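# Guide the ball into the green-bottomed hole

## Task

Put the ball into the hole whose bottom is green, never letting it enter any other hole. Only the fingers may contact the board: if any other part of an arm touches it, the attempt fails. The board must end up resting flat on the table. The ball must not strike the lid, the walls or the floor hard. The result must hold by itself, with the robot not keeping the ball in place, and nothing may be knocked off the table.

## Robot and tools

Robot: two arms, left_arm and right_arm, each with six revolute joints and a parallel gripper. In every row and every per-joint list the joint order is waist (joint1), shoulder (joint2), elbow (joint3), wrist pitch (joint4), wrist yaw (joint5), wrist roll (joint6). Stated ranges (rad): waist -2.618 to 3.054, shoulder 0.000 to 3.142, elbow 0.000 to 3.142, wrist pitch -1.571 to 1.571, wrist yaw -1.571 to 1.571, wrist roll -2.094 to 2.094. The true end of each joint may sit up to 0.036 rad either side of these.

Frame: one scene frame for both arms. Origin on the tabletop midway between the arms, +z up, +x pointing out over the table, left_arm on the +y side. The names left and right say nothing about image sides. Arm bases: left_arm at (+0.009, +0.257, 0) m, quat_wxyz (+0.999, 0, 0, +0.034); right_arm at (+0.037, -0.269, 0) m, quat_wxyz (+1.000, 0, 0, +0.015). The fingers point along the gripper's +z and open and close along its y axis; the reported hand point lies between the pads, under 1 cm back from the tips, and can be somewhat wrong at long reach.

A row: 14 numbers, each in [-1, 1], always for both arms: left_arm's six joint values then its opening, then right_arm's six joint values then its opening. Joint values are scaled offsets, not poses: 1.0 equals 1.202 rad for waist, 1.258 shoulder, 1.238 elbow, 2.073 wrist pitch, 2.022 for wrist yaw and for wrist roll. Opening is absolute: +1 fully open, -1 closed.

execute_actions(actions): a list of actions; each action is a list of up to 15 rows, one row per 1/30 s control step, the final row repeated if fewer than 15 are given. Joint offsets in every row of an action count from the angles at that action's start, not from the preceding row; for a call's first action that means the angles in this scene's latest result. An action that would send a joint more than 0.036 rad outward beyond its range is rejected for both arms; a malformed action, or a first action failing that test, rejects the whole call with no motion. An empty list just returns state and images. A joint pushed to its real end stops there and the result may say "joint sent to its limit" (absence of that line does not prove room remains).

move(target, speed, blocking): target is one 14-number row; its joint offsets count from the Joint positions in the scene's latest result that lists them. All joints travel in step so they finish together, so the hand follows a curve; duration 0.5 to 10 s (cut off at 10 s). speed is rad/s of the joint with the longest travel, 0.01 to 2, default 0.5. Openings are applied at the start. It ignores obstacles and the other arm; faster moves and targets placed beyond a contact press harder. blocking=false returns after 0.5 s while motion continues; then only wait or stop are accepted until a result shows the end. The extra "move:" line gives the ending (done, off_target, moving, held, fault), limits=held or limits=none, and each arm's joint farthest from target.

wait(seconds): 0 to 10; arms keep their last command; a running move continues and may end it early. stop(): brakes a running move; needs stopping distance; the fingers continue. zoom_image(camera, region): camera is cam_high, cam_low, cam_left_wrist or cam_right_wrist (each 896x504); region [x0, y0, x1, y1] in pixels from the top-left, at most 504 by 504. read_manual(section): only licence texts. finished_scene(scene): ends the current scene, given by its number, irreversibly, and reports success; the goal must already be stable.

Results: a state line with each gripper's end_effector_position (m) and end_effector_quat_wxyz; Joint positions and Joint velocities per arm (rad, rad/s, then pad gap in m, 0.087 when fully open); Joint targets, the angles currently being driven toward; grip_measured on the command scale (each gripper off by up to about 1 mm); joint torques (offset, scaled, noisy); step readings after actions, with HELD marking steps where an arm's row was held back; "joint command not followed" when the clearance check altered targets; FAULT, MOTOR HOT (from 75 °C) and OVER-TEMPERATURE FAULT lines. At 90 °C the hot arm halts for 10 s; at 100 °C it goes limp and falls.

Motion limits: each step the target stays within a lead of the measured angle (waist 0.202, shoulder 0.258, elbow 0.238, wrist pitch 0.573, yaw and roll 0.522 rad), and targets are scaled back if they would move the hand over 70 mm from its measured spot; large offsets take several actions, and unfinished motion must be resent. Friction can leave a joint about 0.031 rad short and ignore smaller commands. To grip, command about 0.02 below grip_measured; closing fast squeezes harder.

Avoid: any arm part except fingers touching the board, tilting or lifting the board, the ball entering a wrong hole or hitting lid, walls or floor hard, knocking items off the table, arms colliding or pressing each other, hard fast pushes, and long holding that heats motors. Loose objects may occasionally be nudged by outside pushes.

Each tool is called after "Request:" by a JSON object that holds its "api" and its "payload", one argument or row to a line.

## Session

Request:
{"api": "execute_actions", "payload": {
  "actions": []
}}

Scene clock: 0.00 s.
left_arm: end_effector_position=(+0.3943, +0.1368, +0.2531) grip_measured=+0.984 end_effector_quat_wxyz=(+0.702, +0.536, +0.401, -0.242) | right_arm: end_effector_position=(+0.4808, -0.6397, +0.2518) grip_measured=+0.992 end_effector_quat_wxyz=(+0.657, +0.666, +0.173, +0.306)
Joint names: [waist, shoulder, elbow, wrist pitch, wrist yaw, wrist roll]
Joint positions: left_arm=[0.068 1.653 0.8   1.389 1.367 0.069 0.087] | right_arm=[-0.745  1.916  1.132  0.837  0.165  1.743  0.087]
Joint velocities: left_arm=[ 0.007  0.002 -0.022 -0.022 -0.037  0.007  0.   ] | right_arm=[-0.002  0.012  0.012  0.051 -0.051  0.051 -0.   ]
Joint torques (N m, as the arm reports them, + toward a larger angle): no reading
Motor temperatures (°C, as the motors report them): left_arm=[27 34 31 29 28 25] | right_arm=[26 36 30 28 29 25]
Joint targets: left_arm=[0.068 1.653 0.800 1.389 1.367 0.069] | right_arm=[-0.745 1.916 1.132 0.837 0.165 1.743]

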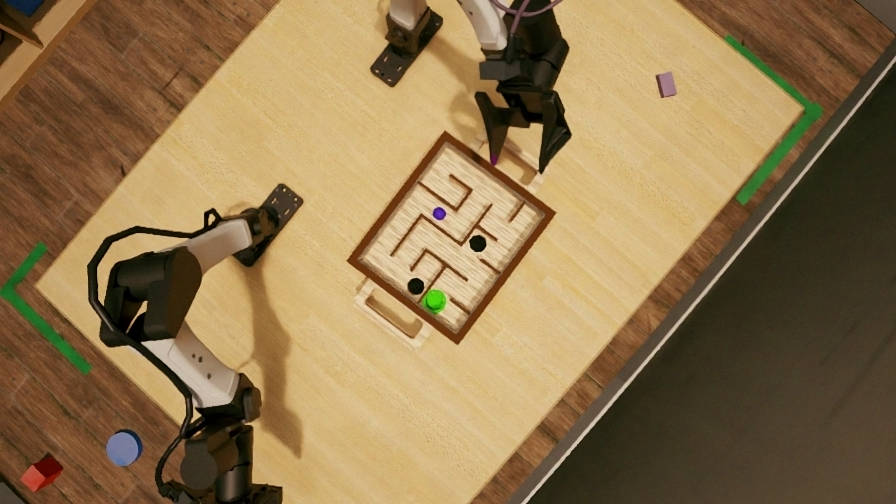

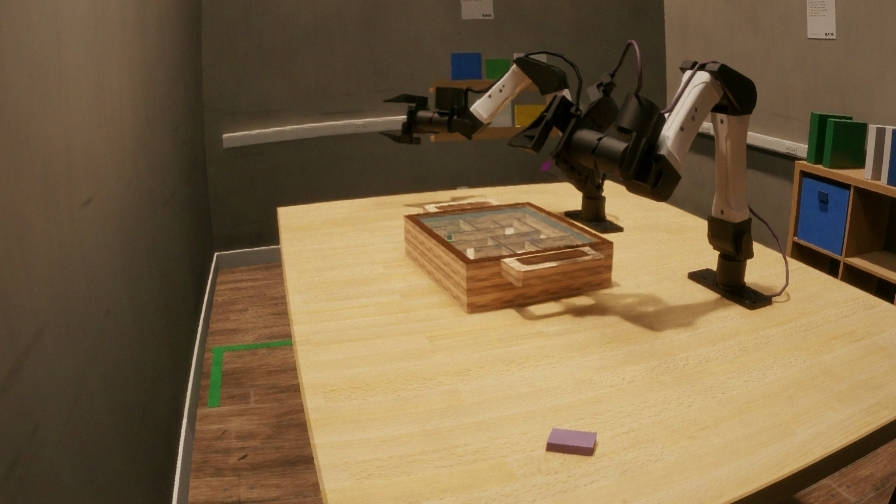

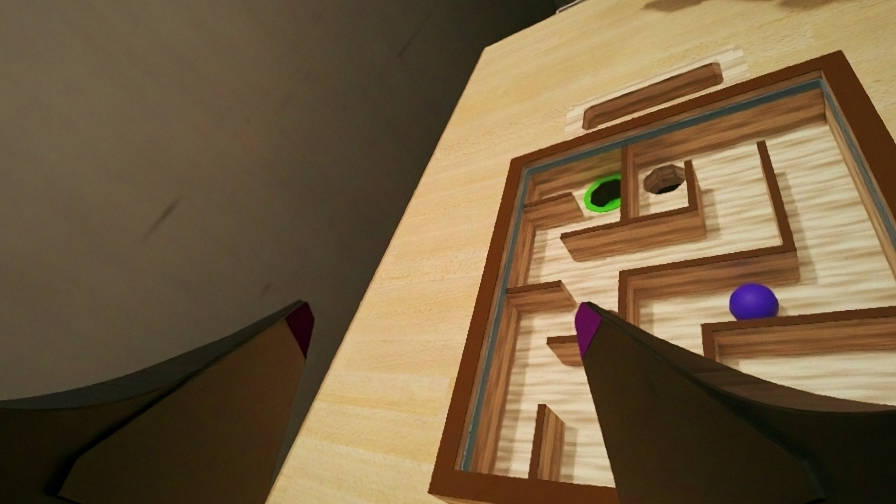

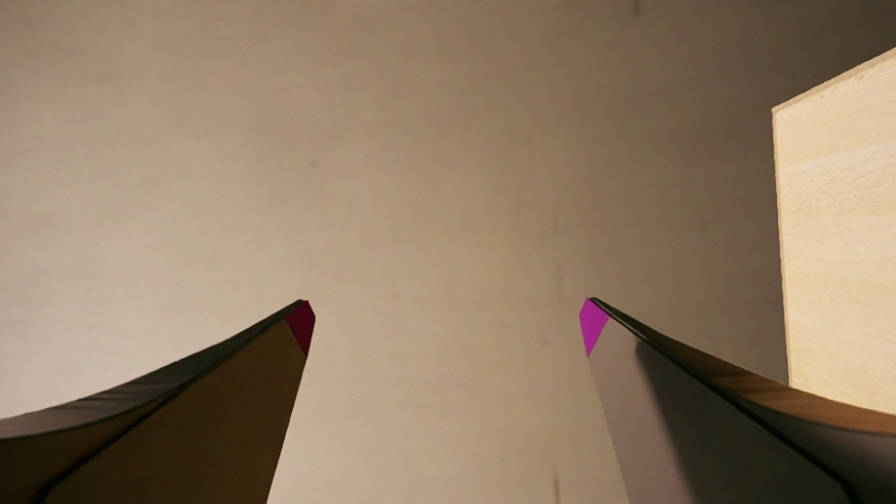

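Request:
{"api": "zoom_image", "payload": {
  "camera": "cam_high",
  "region": [335, 120, 575, 360]
}}

Region (335, 120, 575, 360) of cam_high's 896x504 image, scaled by 2.100, with more detail than that image has.

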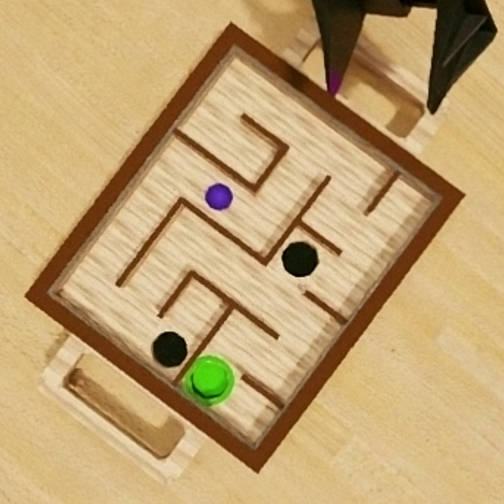

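Request:
{"api": "move", "payload": {
  "target": [-0.194,0.3,1.0,-1,-0.676,-0.118,0.2, 0.657,0.146,0.735,-1,-0.082,-0.862,0.2],
  "speed": 1.0
}}

Request:
{"api": "move", "payload": {
  "target": [0,0.065,0,-0.4,0,0,0.2, 0,0.01,0,-0.135,0,0,0.2],
  "speed": 0.8
}}

Scene clock: 19.47 s.
left_arm: end_effector_position=(+0.5549, +0.2005, +0.2259) grip_measured=+0.200 end_effector_quat_wxyz=(+0.434, -0.030, +0.899, -0.058) | right_arm: end_effector_position=(+0.4657, -0.2382, +0.1457) grip_measured=+0.200 end_effector_quat_wxyz=(+0.156, -0.033, +0.987, +0.004)
Joint names: [waist, shoulder, elbow, wrist pitch, wrist yaw, wrist roll]
Joint positions: left_arm=[-0.156  2.013  2.013 -0.665  0.008 -0.16   0.052] | right_arm=[ 0.044  2.066  2.026 -1.217  0.005  0.007  0.052]
Joint velocities: left_arm=[ 0.007 -0.017  0.002  0.007  0.037  0.066 -0.   ] | right_arm=[-0.012 -0.022 -0.002 -0.007 -0.022  0.022  0.   ]
Joint torques (N m, as the arm reports them, + toward a larger angle): left_arm=[ -0.56 -10.69  10.74   1.74  -0.03  -0.08] | right_arm=[  0.33 -10.62   8.54   0.89  -0.02  -0.01]
Motor temperatures (°C, as the motors report them): left_arm=[27 35 33 30 28 25] | right_arm=[26 42 32 32 29 25]
Joint targets: left_arm=[-0.165 2.030 2.038 -0.684 0.000 -0.170] | right_arm=[0.045 2.100 2.042 -1.236 -0.000 0.001]
move: off_target (left_arm, right_arm); limits=none; left_arm: farthest joint: the elbow, 0.025 radians from its target (1.238 radians at the start); right_arm: farthest joint: the shoulder, 0.034 radians from its target (0.183 radians at the start)

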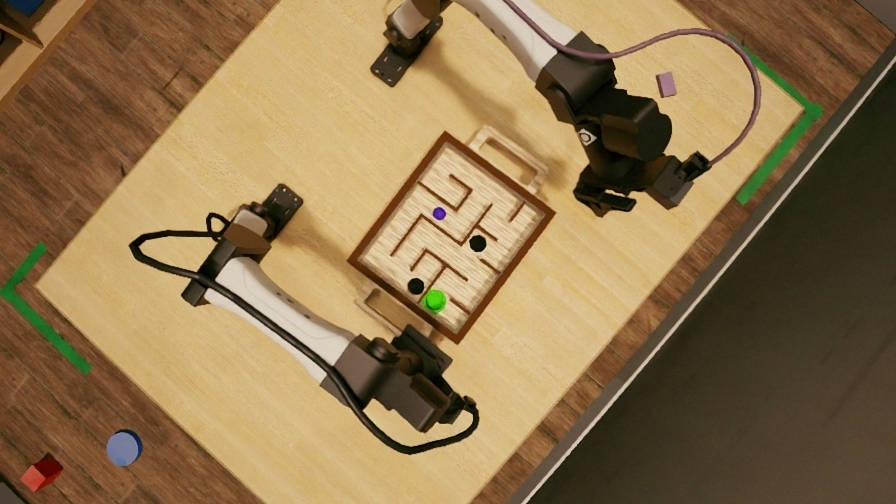

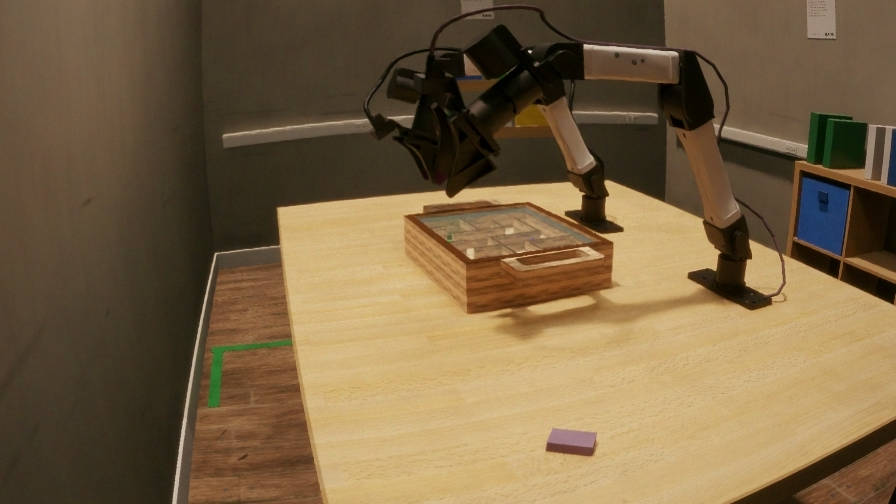

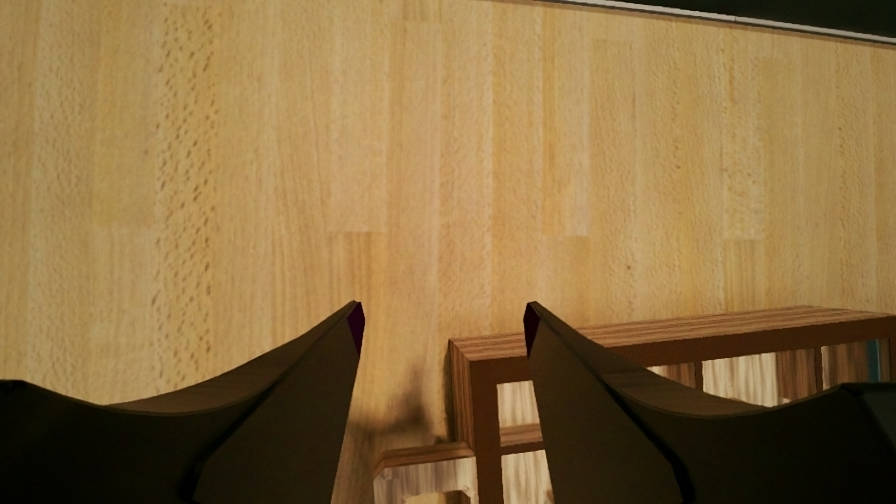

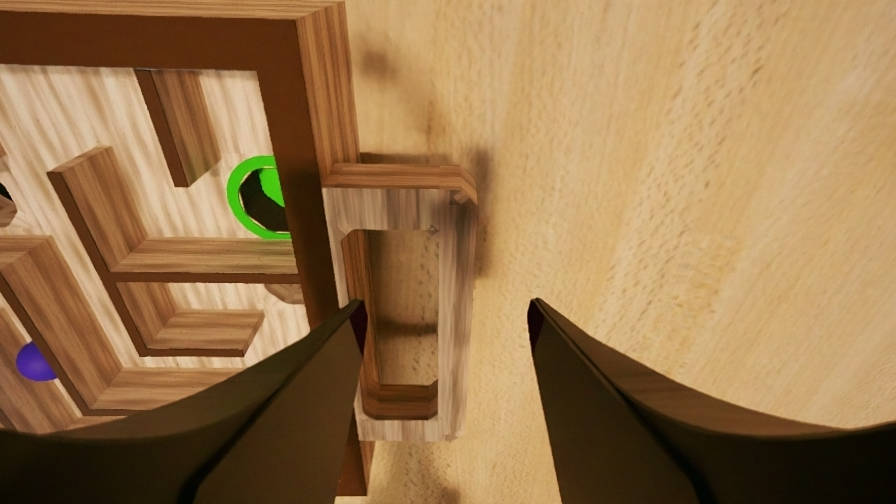

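Scene clock: 21.33 s.
left_arm: end_effector_position=(+0.3692, +0.2170, +0.1376) grip_measured=+0.200 end_effector_quat_wxyz=(+0.013, -0.035, +0.999, -0.006) | right_arm: end_effector_position=(+0.3996, -0.2431, +0.1446) grip_measured=+0.200 end_effector_quat_wxyz=(+0.026, -0.033, +0.999, -0.001)
Joint names: [waist, shoulder, elbow, wrist pitch, wrist yaw, wrist roll]
Joint positions: left_arm=[-0.156  2.078  2.013 -1.478  0.008 -0.16   0.052] | right_arm=[ 0.044  2.066  2.026 -1.479  0.005  0.007  0.052]
Joint velocities: left_arm=[-0.002 -0.007 -0.012  0.066  0.022 -0.037 -0.   ] | right_arm=[ 0.002 -0.002 -0.017  0.051 -0.007 -0.007  0.   ]
Joint torques (N m, as the arm reports them, + toward a larger angle): left_arm=[  0.19 -10.17   7.42   0.27   0.04   0.02] | right_arm=[ -0.04 -12.16   7.     0.4    0.01   0.05]
Motor temperatures (°C, as the motors report them): left_arm=[27 36 33 30 28 25] | right_arm=[26 42 32 32 29 25]
Joint targets: left_arm=[-0.156 2.094 2.013 -1.494 0.008 -0.160] | right_arm=[0.044 2.079 2.026 -1.496 0.005 0.007]
move: done; limits=none; left_arm: farthest joint: the shoulder, 0.016 radians from its target (0.082 radians at the start); right_arm: farthest joint: the wrist pitch, 0.017 radians from its target (0.280 radians at the start)

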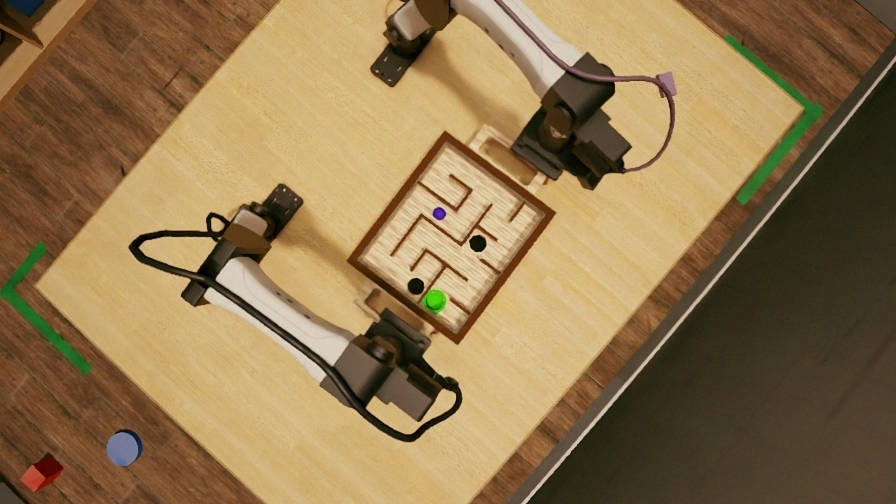

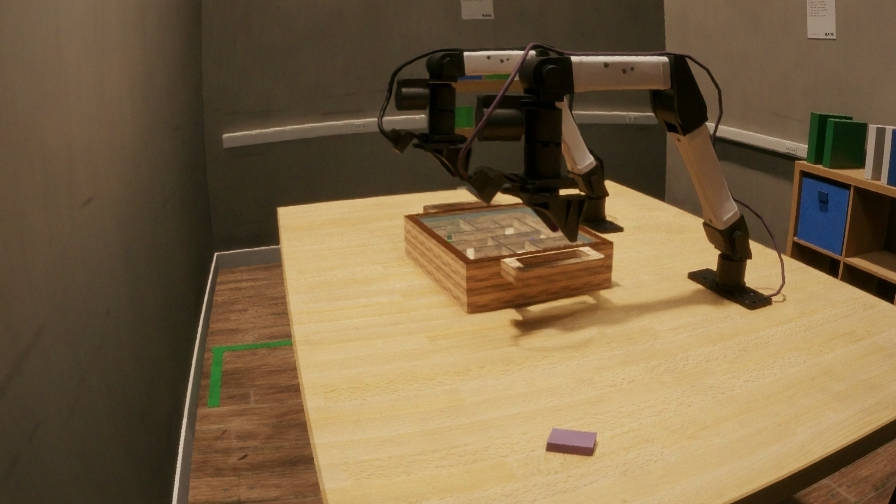

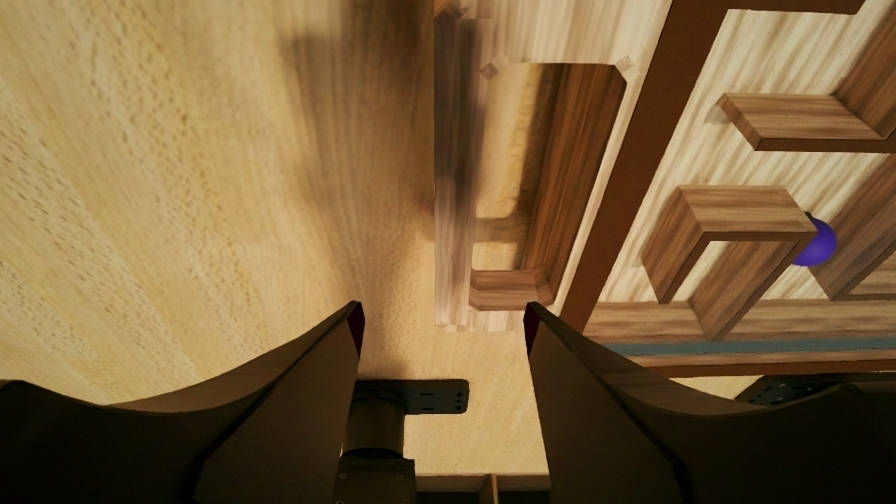

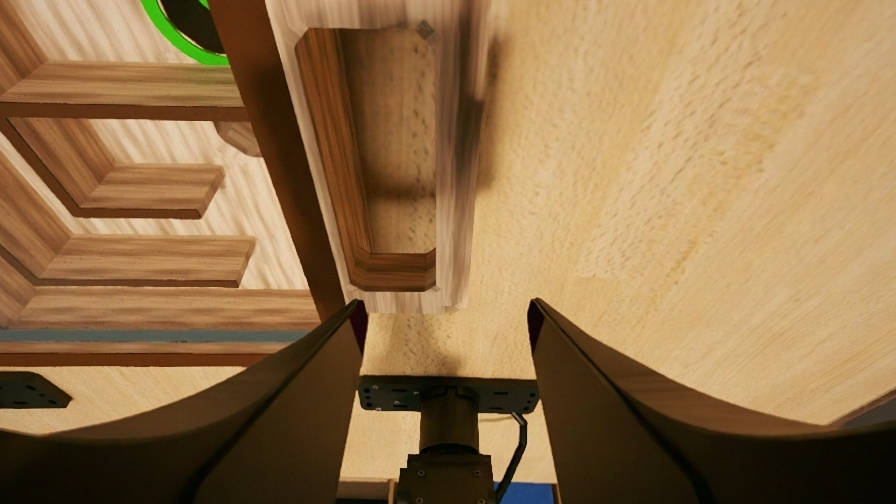

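Request:
{"api": "move", "payload": {
  "target": [-0.02,-0.04,-0.185,0.075,0,-0.005,0.2, -0.02,0,-0.165,0.075,0,0,0.2],
  "speed": 0.4
}}

Scene clock: 30.60 s.
left_arm: end_effector_position=(+0.3581, +0.2128, +0.1011) grip_measured=+0.200 end_effector_quat_wxyz=(+0.001, -0.028, +1.000, -0.004) | right_arm: end_effector_position=(+0.3961, -0.2487, +0.1005) grip_measured=+0.200 end_effector_quat_wxyz=(+0.008, -0.026, +1.000, -0.002)
Joint names: [waist, shoulder, elbow, wrist pitch, wrist yaw, wrist roll]
Joint positions: left_arm=[-0.171  2.043  1.812 -1.337  0.008 -0.16   0.052] | right_arm=[ 0.029  2.066  1.845 -1.334  0.005  0.007  0.052]
Joint velocities: left_arm=[-0.017 -0.002 -0.022  0.11  -0.022  0.066 -0.   ] | right_arm=[ 0.002  0.007 -0.017 -0.037  0.051  0.022 -0.001]
Joint torques (N m, as the arm reports them, + toward a larger angle): left_arm=[ -0.6  -12.33   5.25   0.6    0.04  -0.07] | right_arm=[ -0.86 -13.35   5.35   0.54   0.03   0.07]
Motor temperatures (°C, as the motors report them): left_arm=[27 38 34 30 28 25] | right_arm=[26 44 32 31 29 25]
Joint targets: left_arm=[-0.180 2.028 1.784 -1.322 0.008 -0.170] | right_arm=[0.020 2.066 1.822 -1.324 0.005 0.007]
move: off_target (left_arm, right_arm); limits=none; left_arm: farthest joint: the elbow, 0.028 radians from its target (0.229 radians at the start); right_arm: farthest joint: the elbow, 0.023 radians from its target (0.204 radians at the start)

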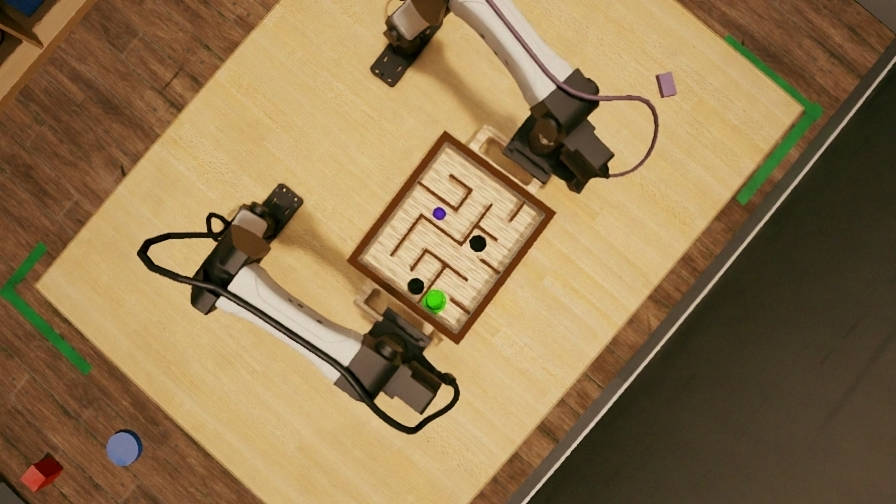

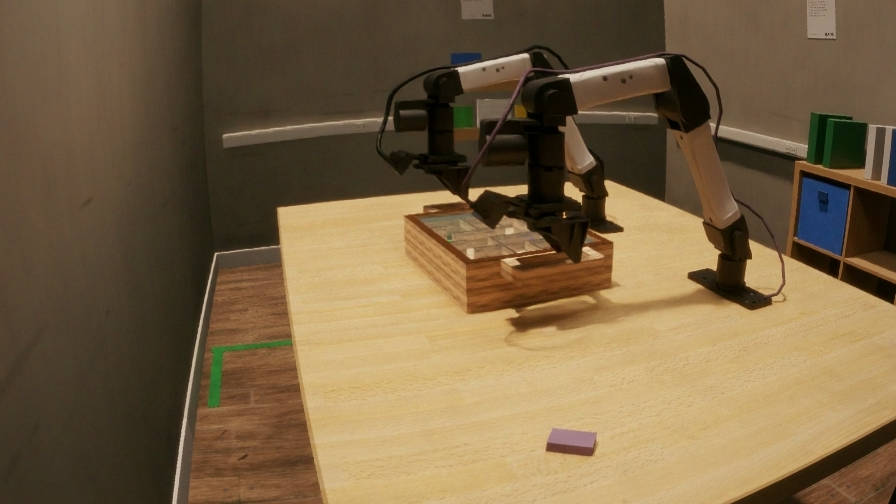

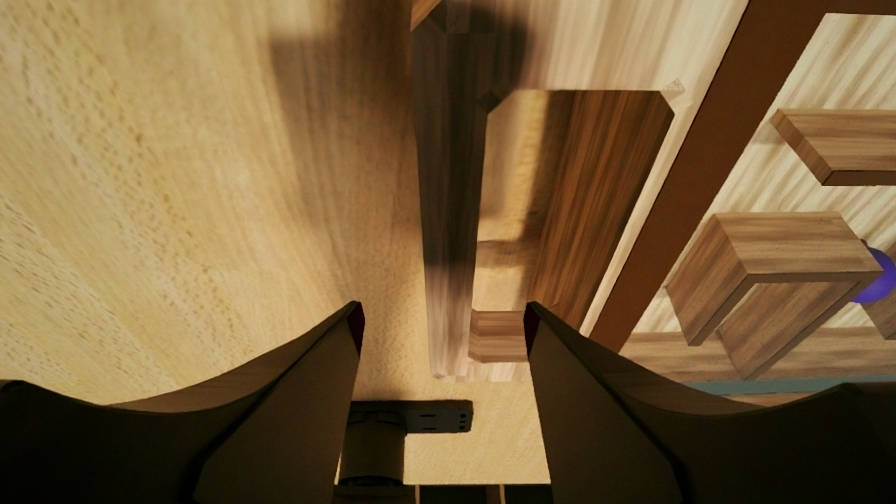

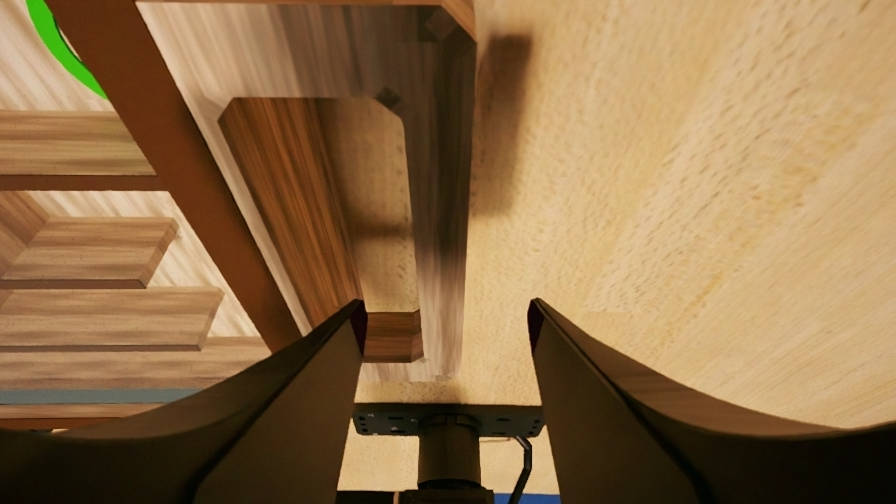

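Request:
{"api": "move", "payload": {
  "target": [0,0,-0.135,0.075,0,-0.01,0.2, 0,0,-0.131,0.072,0,-0.008,0.2],
  "speed": 0.4
}}

Request:
{"api": "execute_actions", "payload": {
  "actions": [
    [[0,0,0,0,0,0,-0.1,0,0,0,0,0,0,-0.1],[0,0,0,0,0,0,-0.3,0,0,0,0,0,0,-0.3],[0,0,0,0,0,0,-0.4,0,0,0,0,0,0,-0.4],[0,0,0,0,0,0,-0.45,0,0,0,0,0,0,-0.45],[0,0,0,0,0,0,-0.5,0,0,0,0,0,0,-0.5],[0,0,0,0,0,0,-0.5,0,0,0,0,0,0,-0.5],[0,0,0,0,0,0,-0.55,0,0,0,0,0,0,-0.55],[0,0,0,0,0,0,-0.55,0,0,0,0,0,0,-0.55],[0,0,0,0,0,0,-0.6,0,0,0,0,0,0,-0.6],[0,0,0,0,0,0,-0.6,0,0,0,0,0,0,-0.6],[0,0,0,0,0,0,-0.7,0,0,0,0,0,0,-0.7]]
  ]
}}

Scene clock: 40.50 s.
left_arm: end_effector_position=(+0.3558, +0.2126, +0.0655) grip_measured=+0.200 end_effector_quat_wxyz=(+0.000, -0.033, +0.999, -0.004) | right_arm: end_effector_position=(+0.3944, -0.2493, +0.0654) grip_measured=+0.200 end_effector_quat_wxyz=(+0.008, -0.031, +0.999, -0.002)
Joint names: [waist, shoulder, elbow, wrist pitch, wrist yaw, wrist roll]
Joint positions: left_arm=[-0.171  2.043  1.67  -1.195  0.008 -0.169  0.052] | right_arm=[ 0.029  2.066  1.706 -1.195  0.005 -0.004  0.052]
Joint velocities: left_arm=[-0.012 -0.002  0.002 -0.081  0.037 -0.007 -0.001] | right_arm=[-0.012  0.017  0.007  0.051  0.081  0.022  0.001]
Joint torques (N m, as the arm reports them, + toward a larger angle): left_arm=[  0.2  -11.17   5.38   0.55   0.04  -0.07] | right_arm=[ -0.06 -13.15   5.32   0.56   0.    -0.01]
Motor temperatures (°C, as the motors report them): left_arm=[27 40 33 30 28 25] | right_arm=[26 46 32 30 29 25]
Joint targets: left_arm=[-0.171 2.043 1.644 -1.181 0.008 -0.180] | right_arm=[0.029 2.066 1.683 -1.185 0.005 -0.010]
move: off_target (left_arm, right_arm); limits=none; left_arm: farthest joint: the elbow, 0.025 radians from its target (0.167 radians at the start); right_arm: farthest joint: the elbow, 0.023 radians from its target (0.162 radians at the start)

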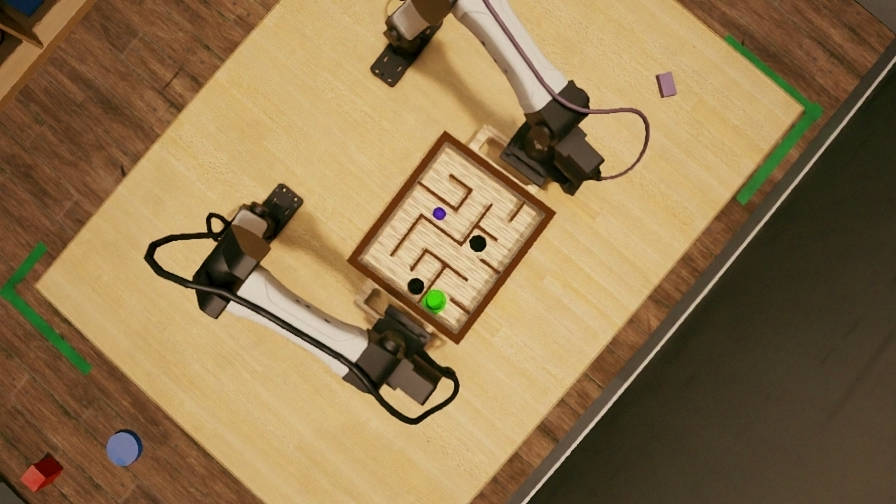

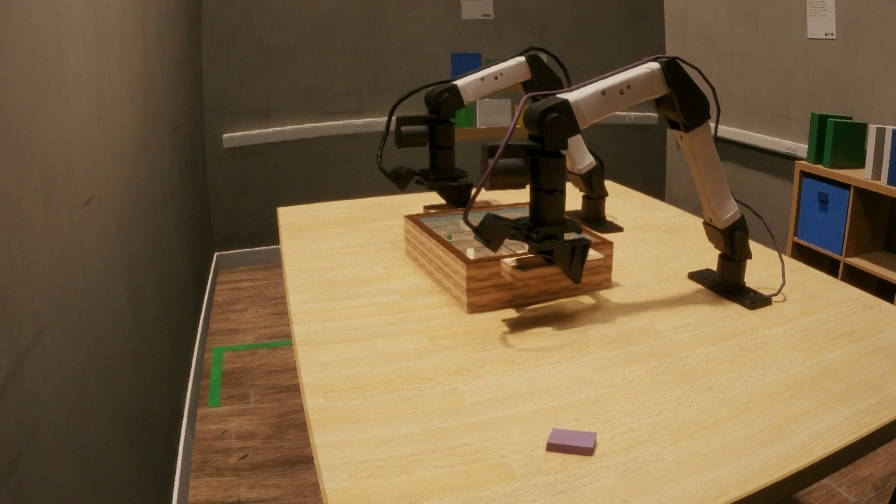

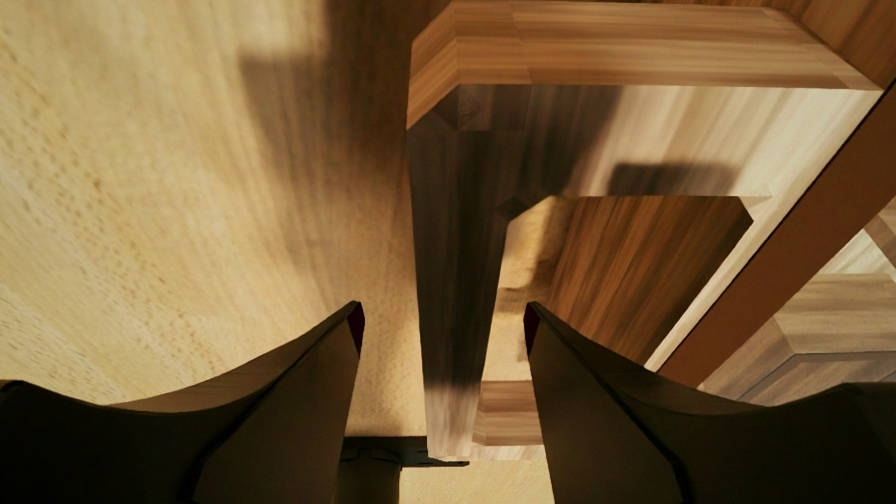

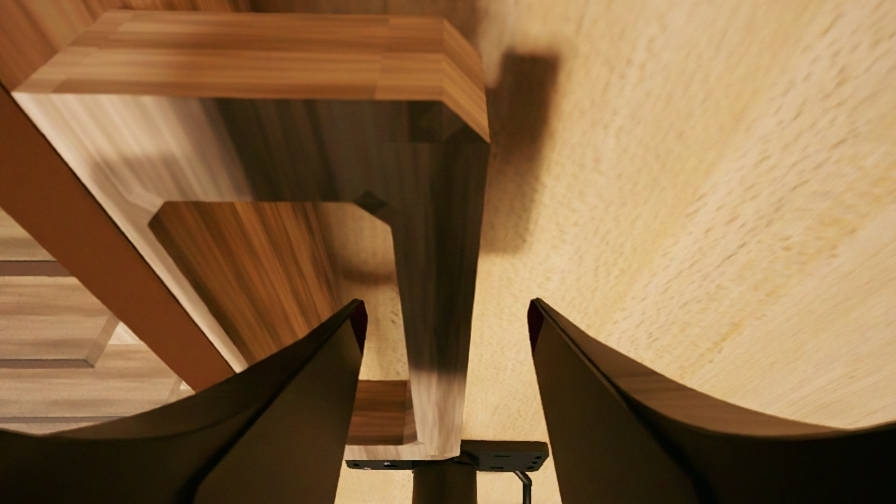

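Scene clock: 41.00 s.
left_arm: end_effector_position=(+0.3559, +0.2108, +0.0656) grip_measured=-0.649 end_effector_quat_wxyz=(+0.001, -0.031, +0.999, -0.009) | right_arm: end_effector_position=(+0.3942, -0.2469, +0.0654) grip_measured=-0.645 end_effector_quat_wxyz=(+0.008, -0.028, +1.000, +0.004)
Joint names: [waist, shoulder, elbow, wrist pitch, wrist yaw, wrist roll]
Joint positions: left_arm=[-0.172  2.043  1.67  -1.194  0.017 -0.167  0.015] | right_arm=[ 0.029  2.066  1.706 -1.195 -0.007  0.002  0.016]
Joint velocities: left_arm=[-0.007  0.002  0.007 -0.007 -0.037  0.022 -0.001] | right_arm=[ 0.002  0.027 -0.007  0.066 -0.007 -0.051 -0.   ]
Joint torques (N m, as the arm reports them, + toward a larger angle): left_arm=[  0.2  -11.22   7.48   0.41  -0.07  -0.01] | right_arm=[ -0.16 -13.35   7.15   0.5    0.16   0.01]
Motor temperatures (°C, as the motors report them): left_arm=[27 40 33 30 28 25] | right_arm=[26 46 32 30 29 25]
Joint targets: left_arm=[-0.171 2.043 1.670 -1.195 0.008 -0.169] | right_arm=[0.029 2.066 1.706 -1.195 0.005 -0.004]
Step readings (joint positions):
0: left_arm=[-0.171 2.043 1.670 -1.195 0.008 -0.169] | right_arm=[0.029 2.066 1.706 -1.195 0.005 -0.004]
1: left_arm=[-0.171 2.043 1.670 -1.195 0.008 -0.169] | right_arm=[0.029 2.066 1.706 -1.195 0.005 -0.004]
2: left_arm=[-0.171 2.043 1.670 -1.195 0.008 -0.169] | right_arm=[0.029 2.066 1.706 -1.195 0.005 -0.004]
4: left_arm=[-0.171 2.043 1.670 -1.195 0.008 -0.169] | right_arm=[0.029 2.066 1.706 -1.195 0.005 -0.004]
8: left_arm=[-0.171 2.043 1.670 -1.195 0.008 -0.169] | right_arm=[0.029 2.066 1.706 -1.195 0.003 -0.004]
15: Joint positions above

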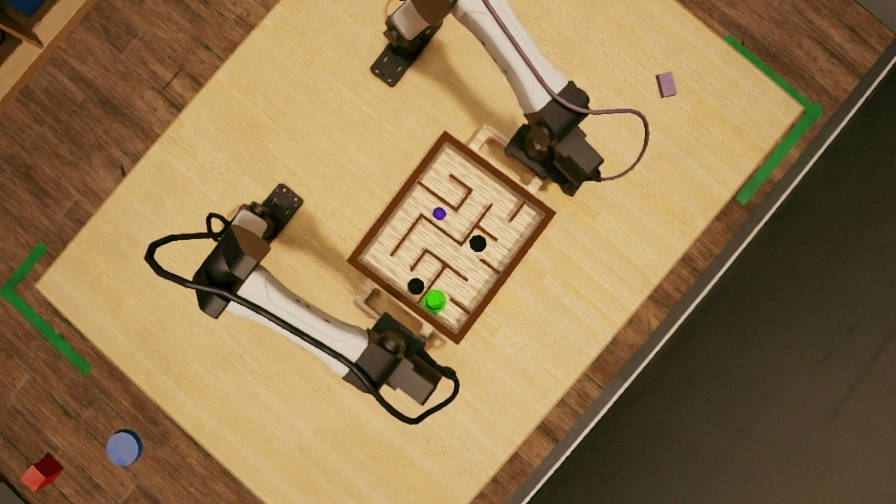

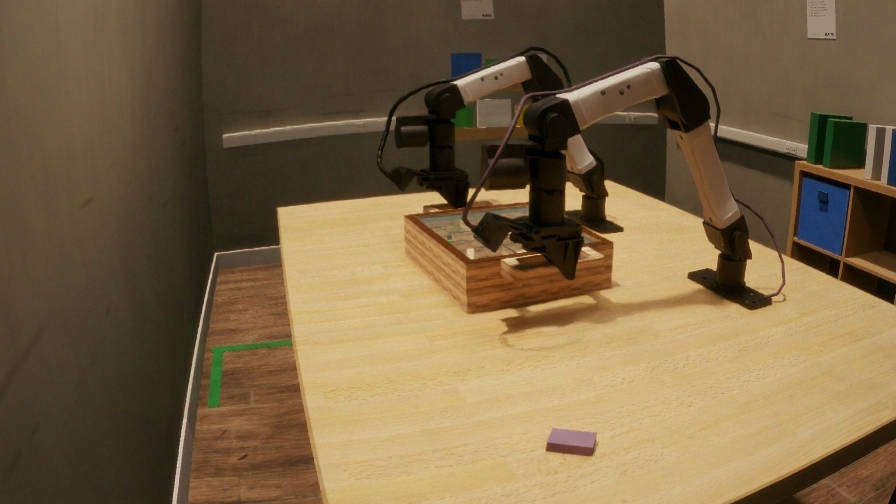

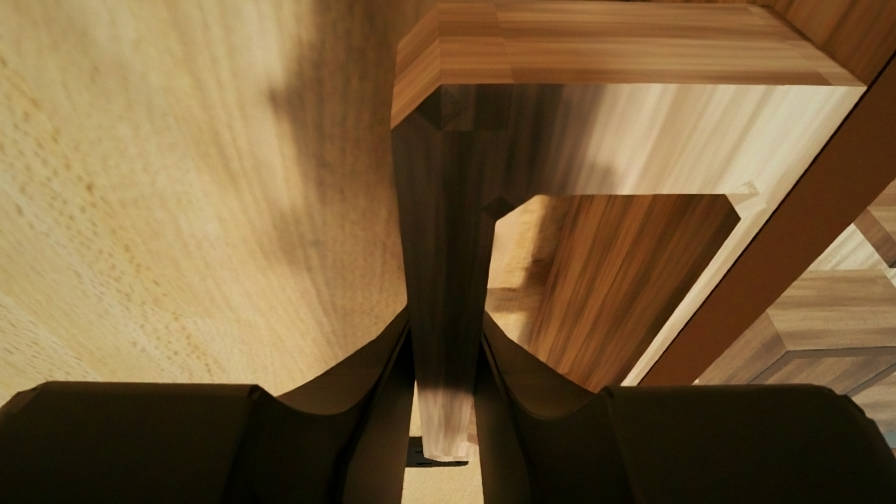

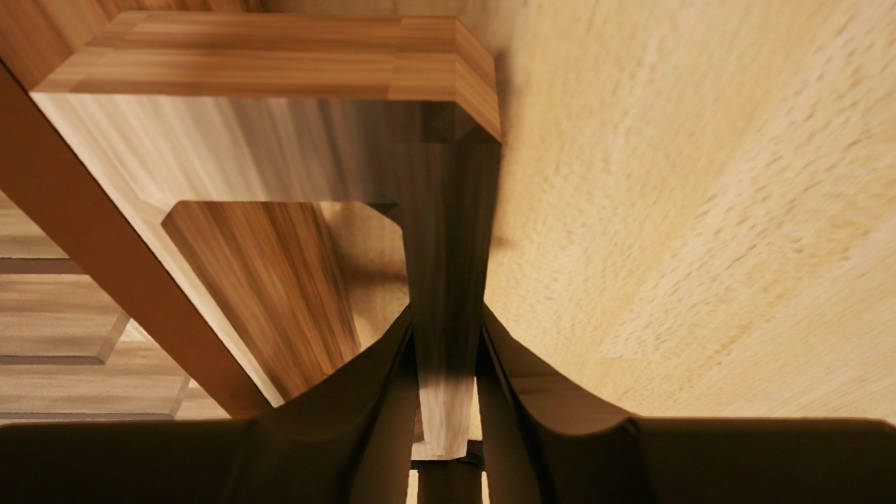

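Request:
{"api": "move", "payload": {
  "target": [0,-0.016,0.13,-0.058,0,0,-0.72,0,0,0.086,-0.036,0,0,-0.72],
  "speed": 0.15
}}

Request:
{"api": "wait", "payload": {
  "seconds": 4
}}

Scene clock: 47.70 s.
left_arm: end_effector_position=(+0.3630, +0.2134, +0.0935) grip_measured=-0.649 end_effector_quat_wxyz=(+0.011, -0.031, +0.999, -0.001) | right_arm: end_effector_position=(+0.4034, -0.2441, +0.0833) grip_measured=-0.645 end_effector_quat_wxyz=(+0.023, -0.028, +0.999, +0.011)
Joint names: [waist, shoulder, elbow, wrist pitch, wrist yaw, wrist roll]
Joint positions: left_arm=[-0.172  2.043  1.784 -1.29  -0.002 -0.166  0.015] | right_arm=[ 0.029  2.066  1.781 -1.239 -0.02   0.003  0.016]
Joint velocities: left_arm=[-0.017 -0.012 -0.002 -0.051 -0.022 -0.022  0.   ] | right_arm=[-0.017 -0.017  0.012 -0.037 -0.051 -0.051 -0.001]
Joint torques (N m, as the arm reports them, + toward a larger angle): left_arm=[  0.18 -12.86  11.27   0.19   0.24   0.01] | right_arm=[ -0.19 -13.45   9.4    0.25   0.14   0.04]
Motor temperatures (°C, as the motors report them): left_arm=[27 41 34 30 28 25] | right_arm=[26 48 33 29 29 25]
Joint targets: left_arm=[-0.172 2.023 1.831 -1.314 0.017 -0.167] | right_arm=[0.029 2.066 1.812 -1.269 -0.007 0.002]
move: off_target (left_arm, right_arm); limits=none; left_arm: farthest joint: the elbow, 0.046 radians from its target (0.161 radians at the start); right_arm: farthest joint: the elbow, 0.031 radians from its target (0.106 radians at the start)

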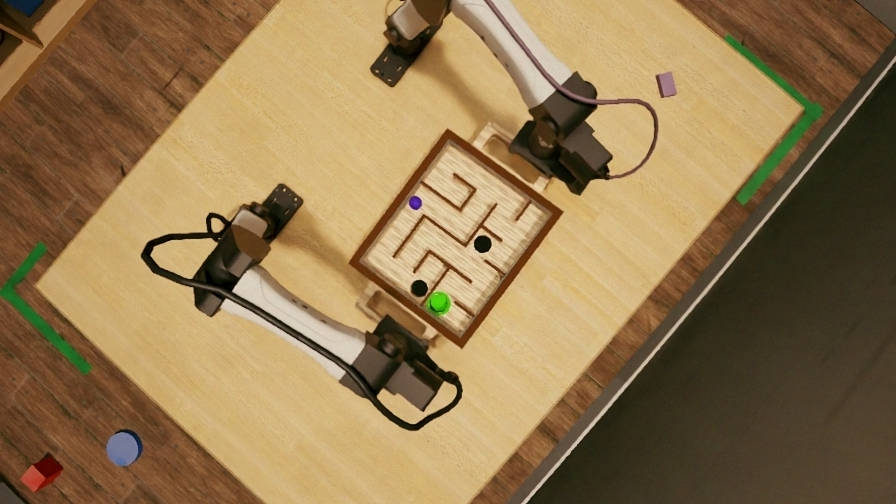

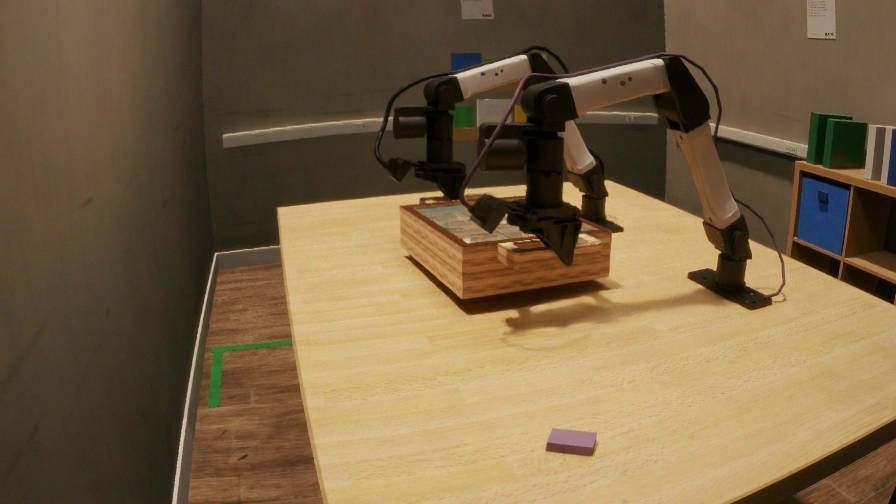

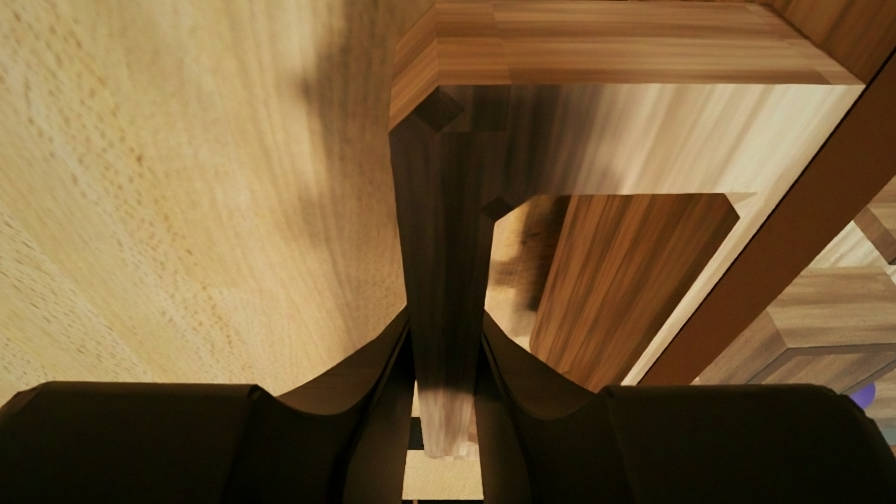

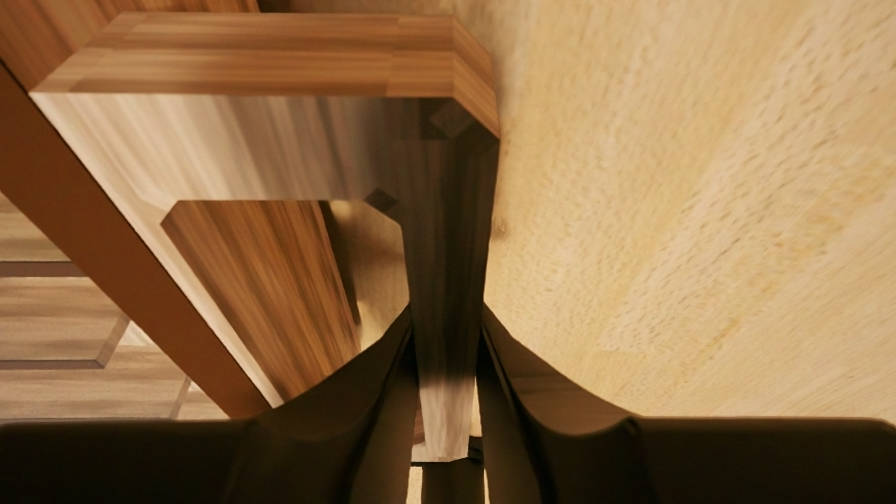

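Scene clock: 51.70 s.
left_arm: end_effector_position=(+0.3630, +0.2134, +0.0935) grip_measured=-0.649 end_effector_quat_wxyz=(+0.011, -0.031, +0.999, -0.001) | right_arm: end_effector_position=(+0.4034, -0.2441, +0.0833) grip_measured=-0.645 end_effector_quat_wxyz=(+0.023, -0.028, +0.999, +0.011)
Joint names: [waist, shoulder, elbow, wrist pitch, wrist yaw, wrist roll]
Joint positions: left_arm=[-0.172  2.043  1.784 -1.29  -0.002 -0.166  0.015] | right_arm=[ 0.029  2.066  1.781 -1.239 -0.02   0.003  0.016]
Joint velocities: left_arm=[ 0.002  0.002 -0.012 -0.095 -0.051 -0.022 -0.001] | right_arm=[-0.012  0.002 -0.007 -0.081 -0.022 -0.007  0.001]
Joint torques (N m, as the arm reports them, + toward a larger angle): left_arm=[  0.19 -12.87  11.31   0.19   0.24   0.01] | right_arm=[ -0.04 -13.27   9.57   0.26   0.14   0.04]
Motor temperatures (°C, as the motors report them): left_arm=[27 42 35 29 28 25] | right_arm=[26 48 33 29 29 25]
Joint targets: left_arm=[-0.172 2.023 1.831 -1.314 0.017 -0.167] | right_arm=[0.029 2.066 1.812 -1.269 -0.007 0.002]
wait: 4.00 s; at rest by 0.17 s

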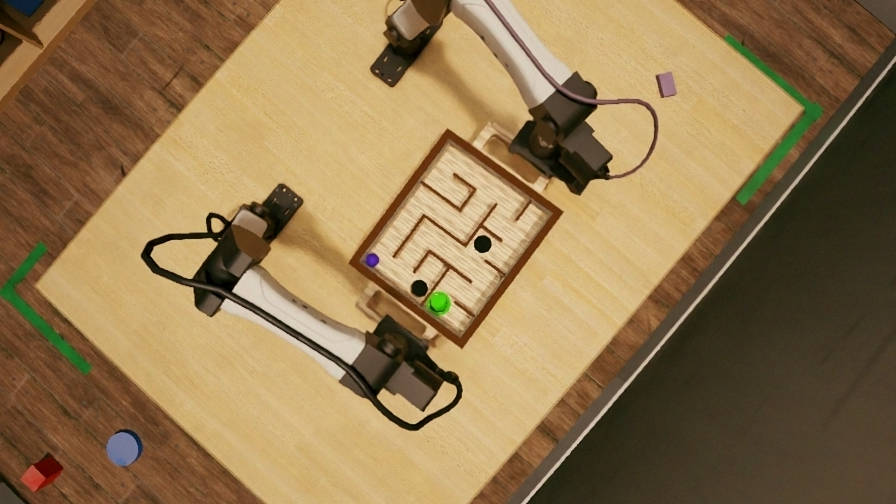

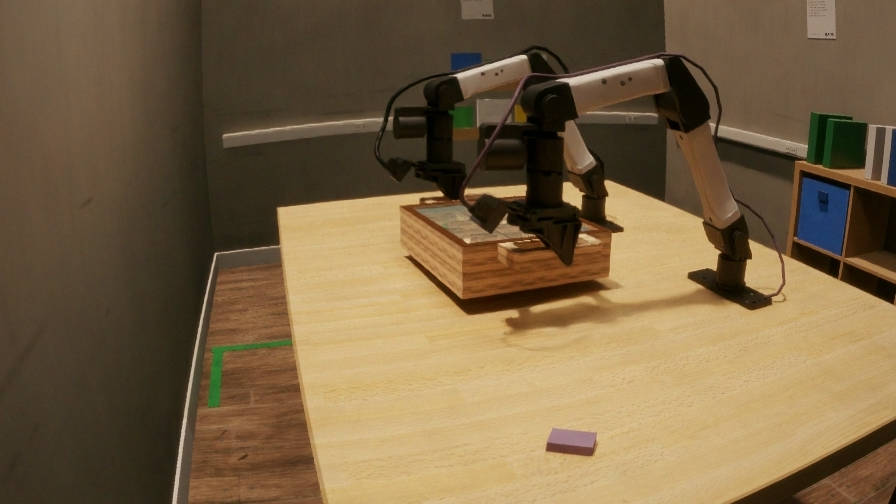

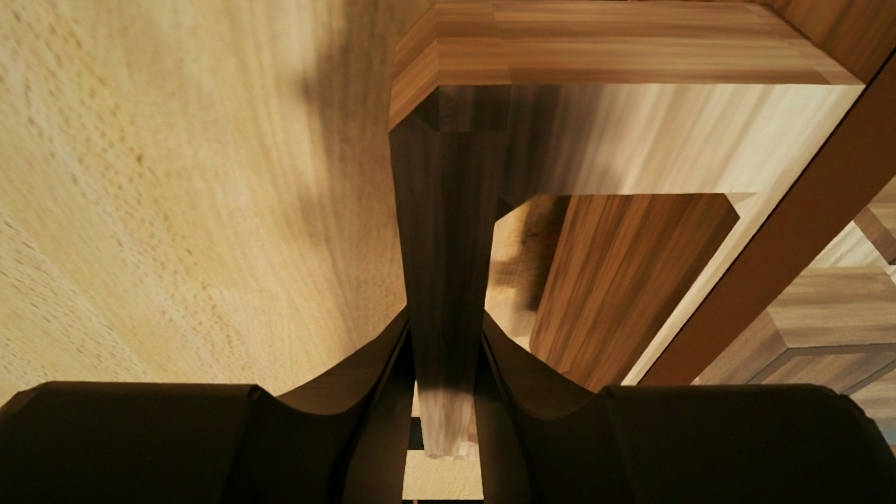

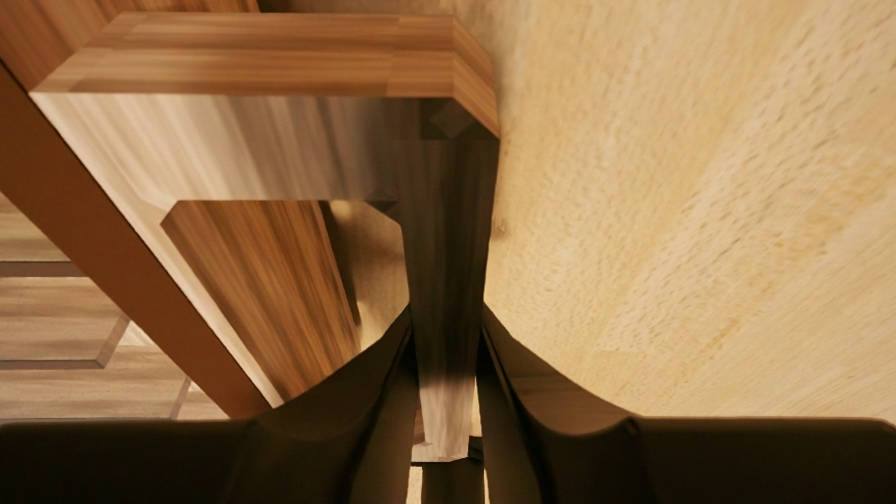

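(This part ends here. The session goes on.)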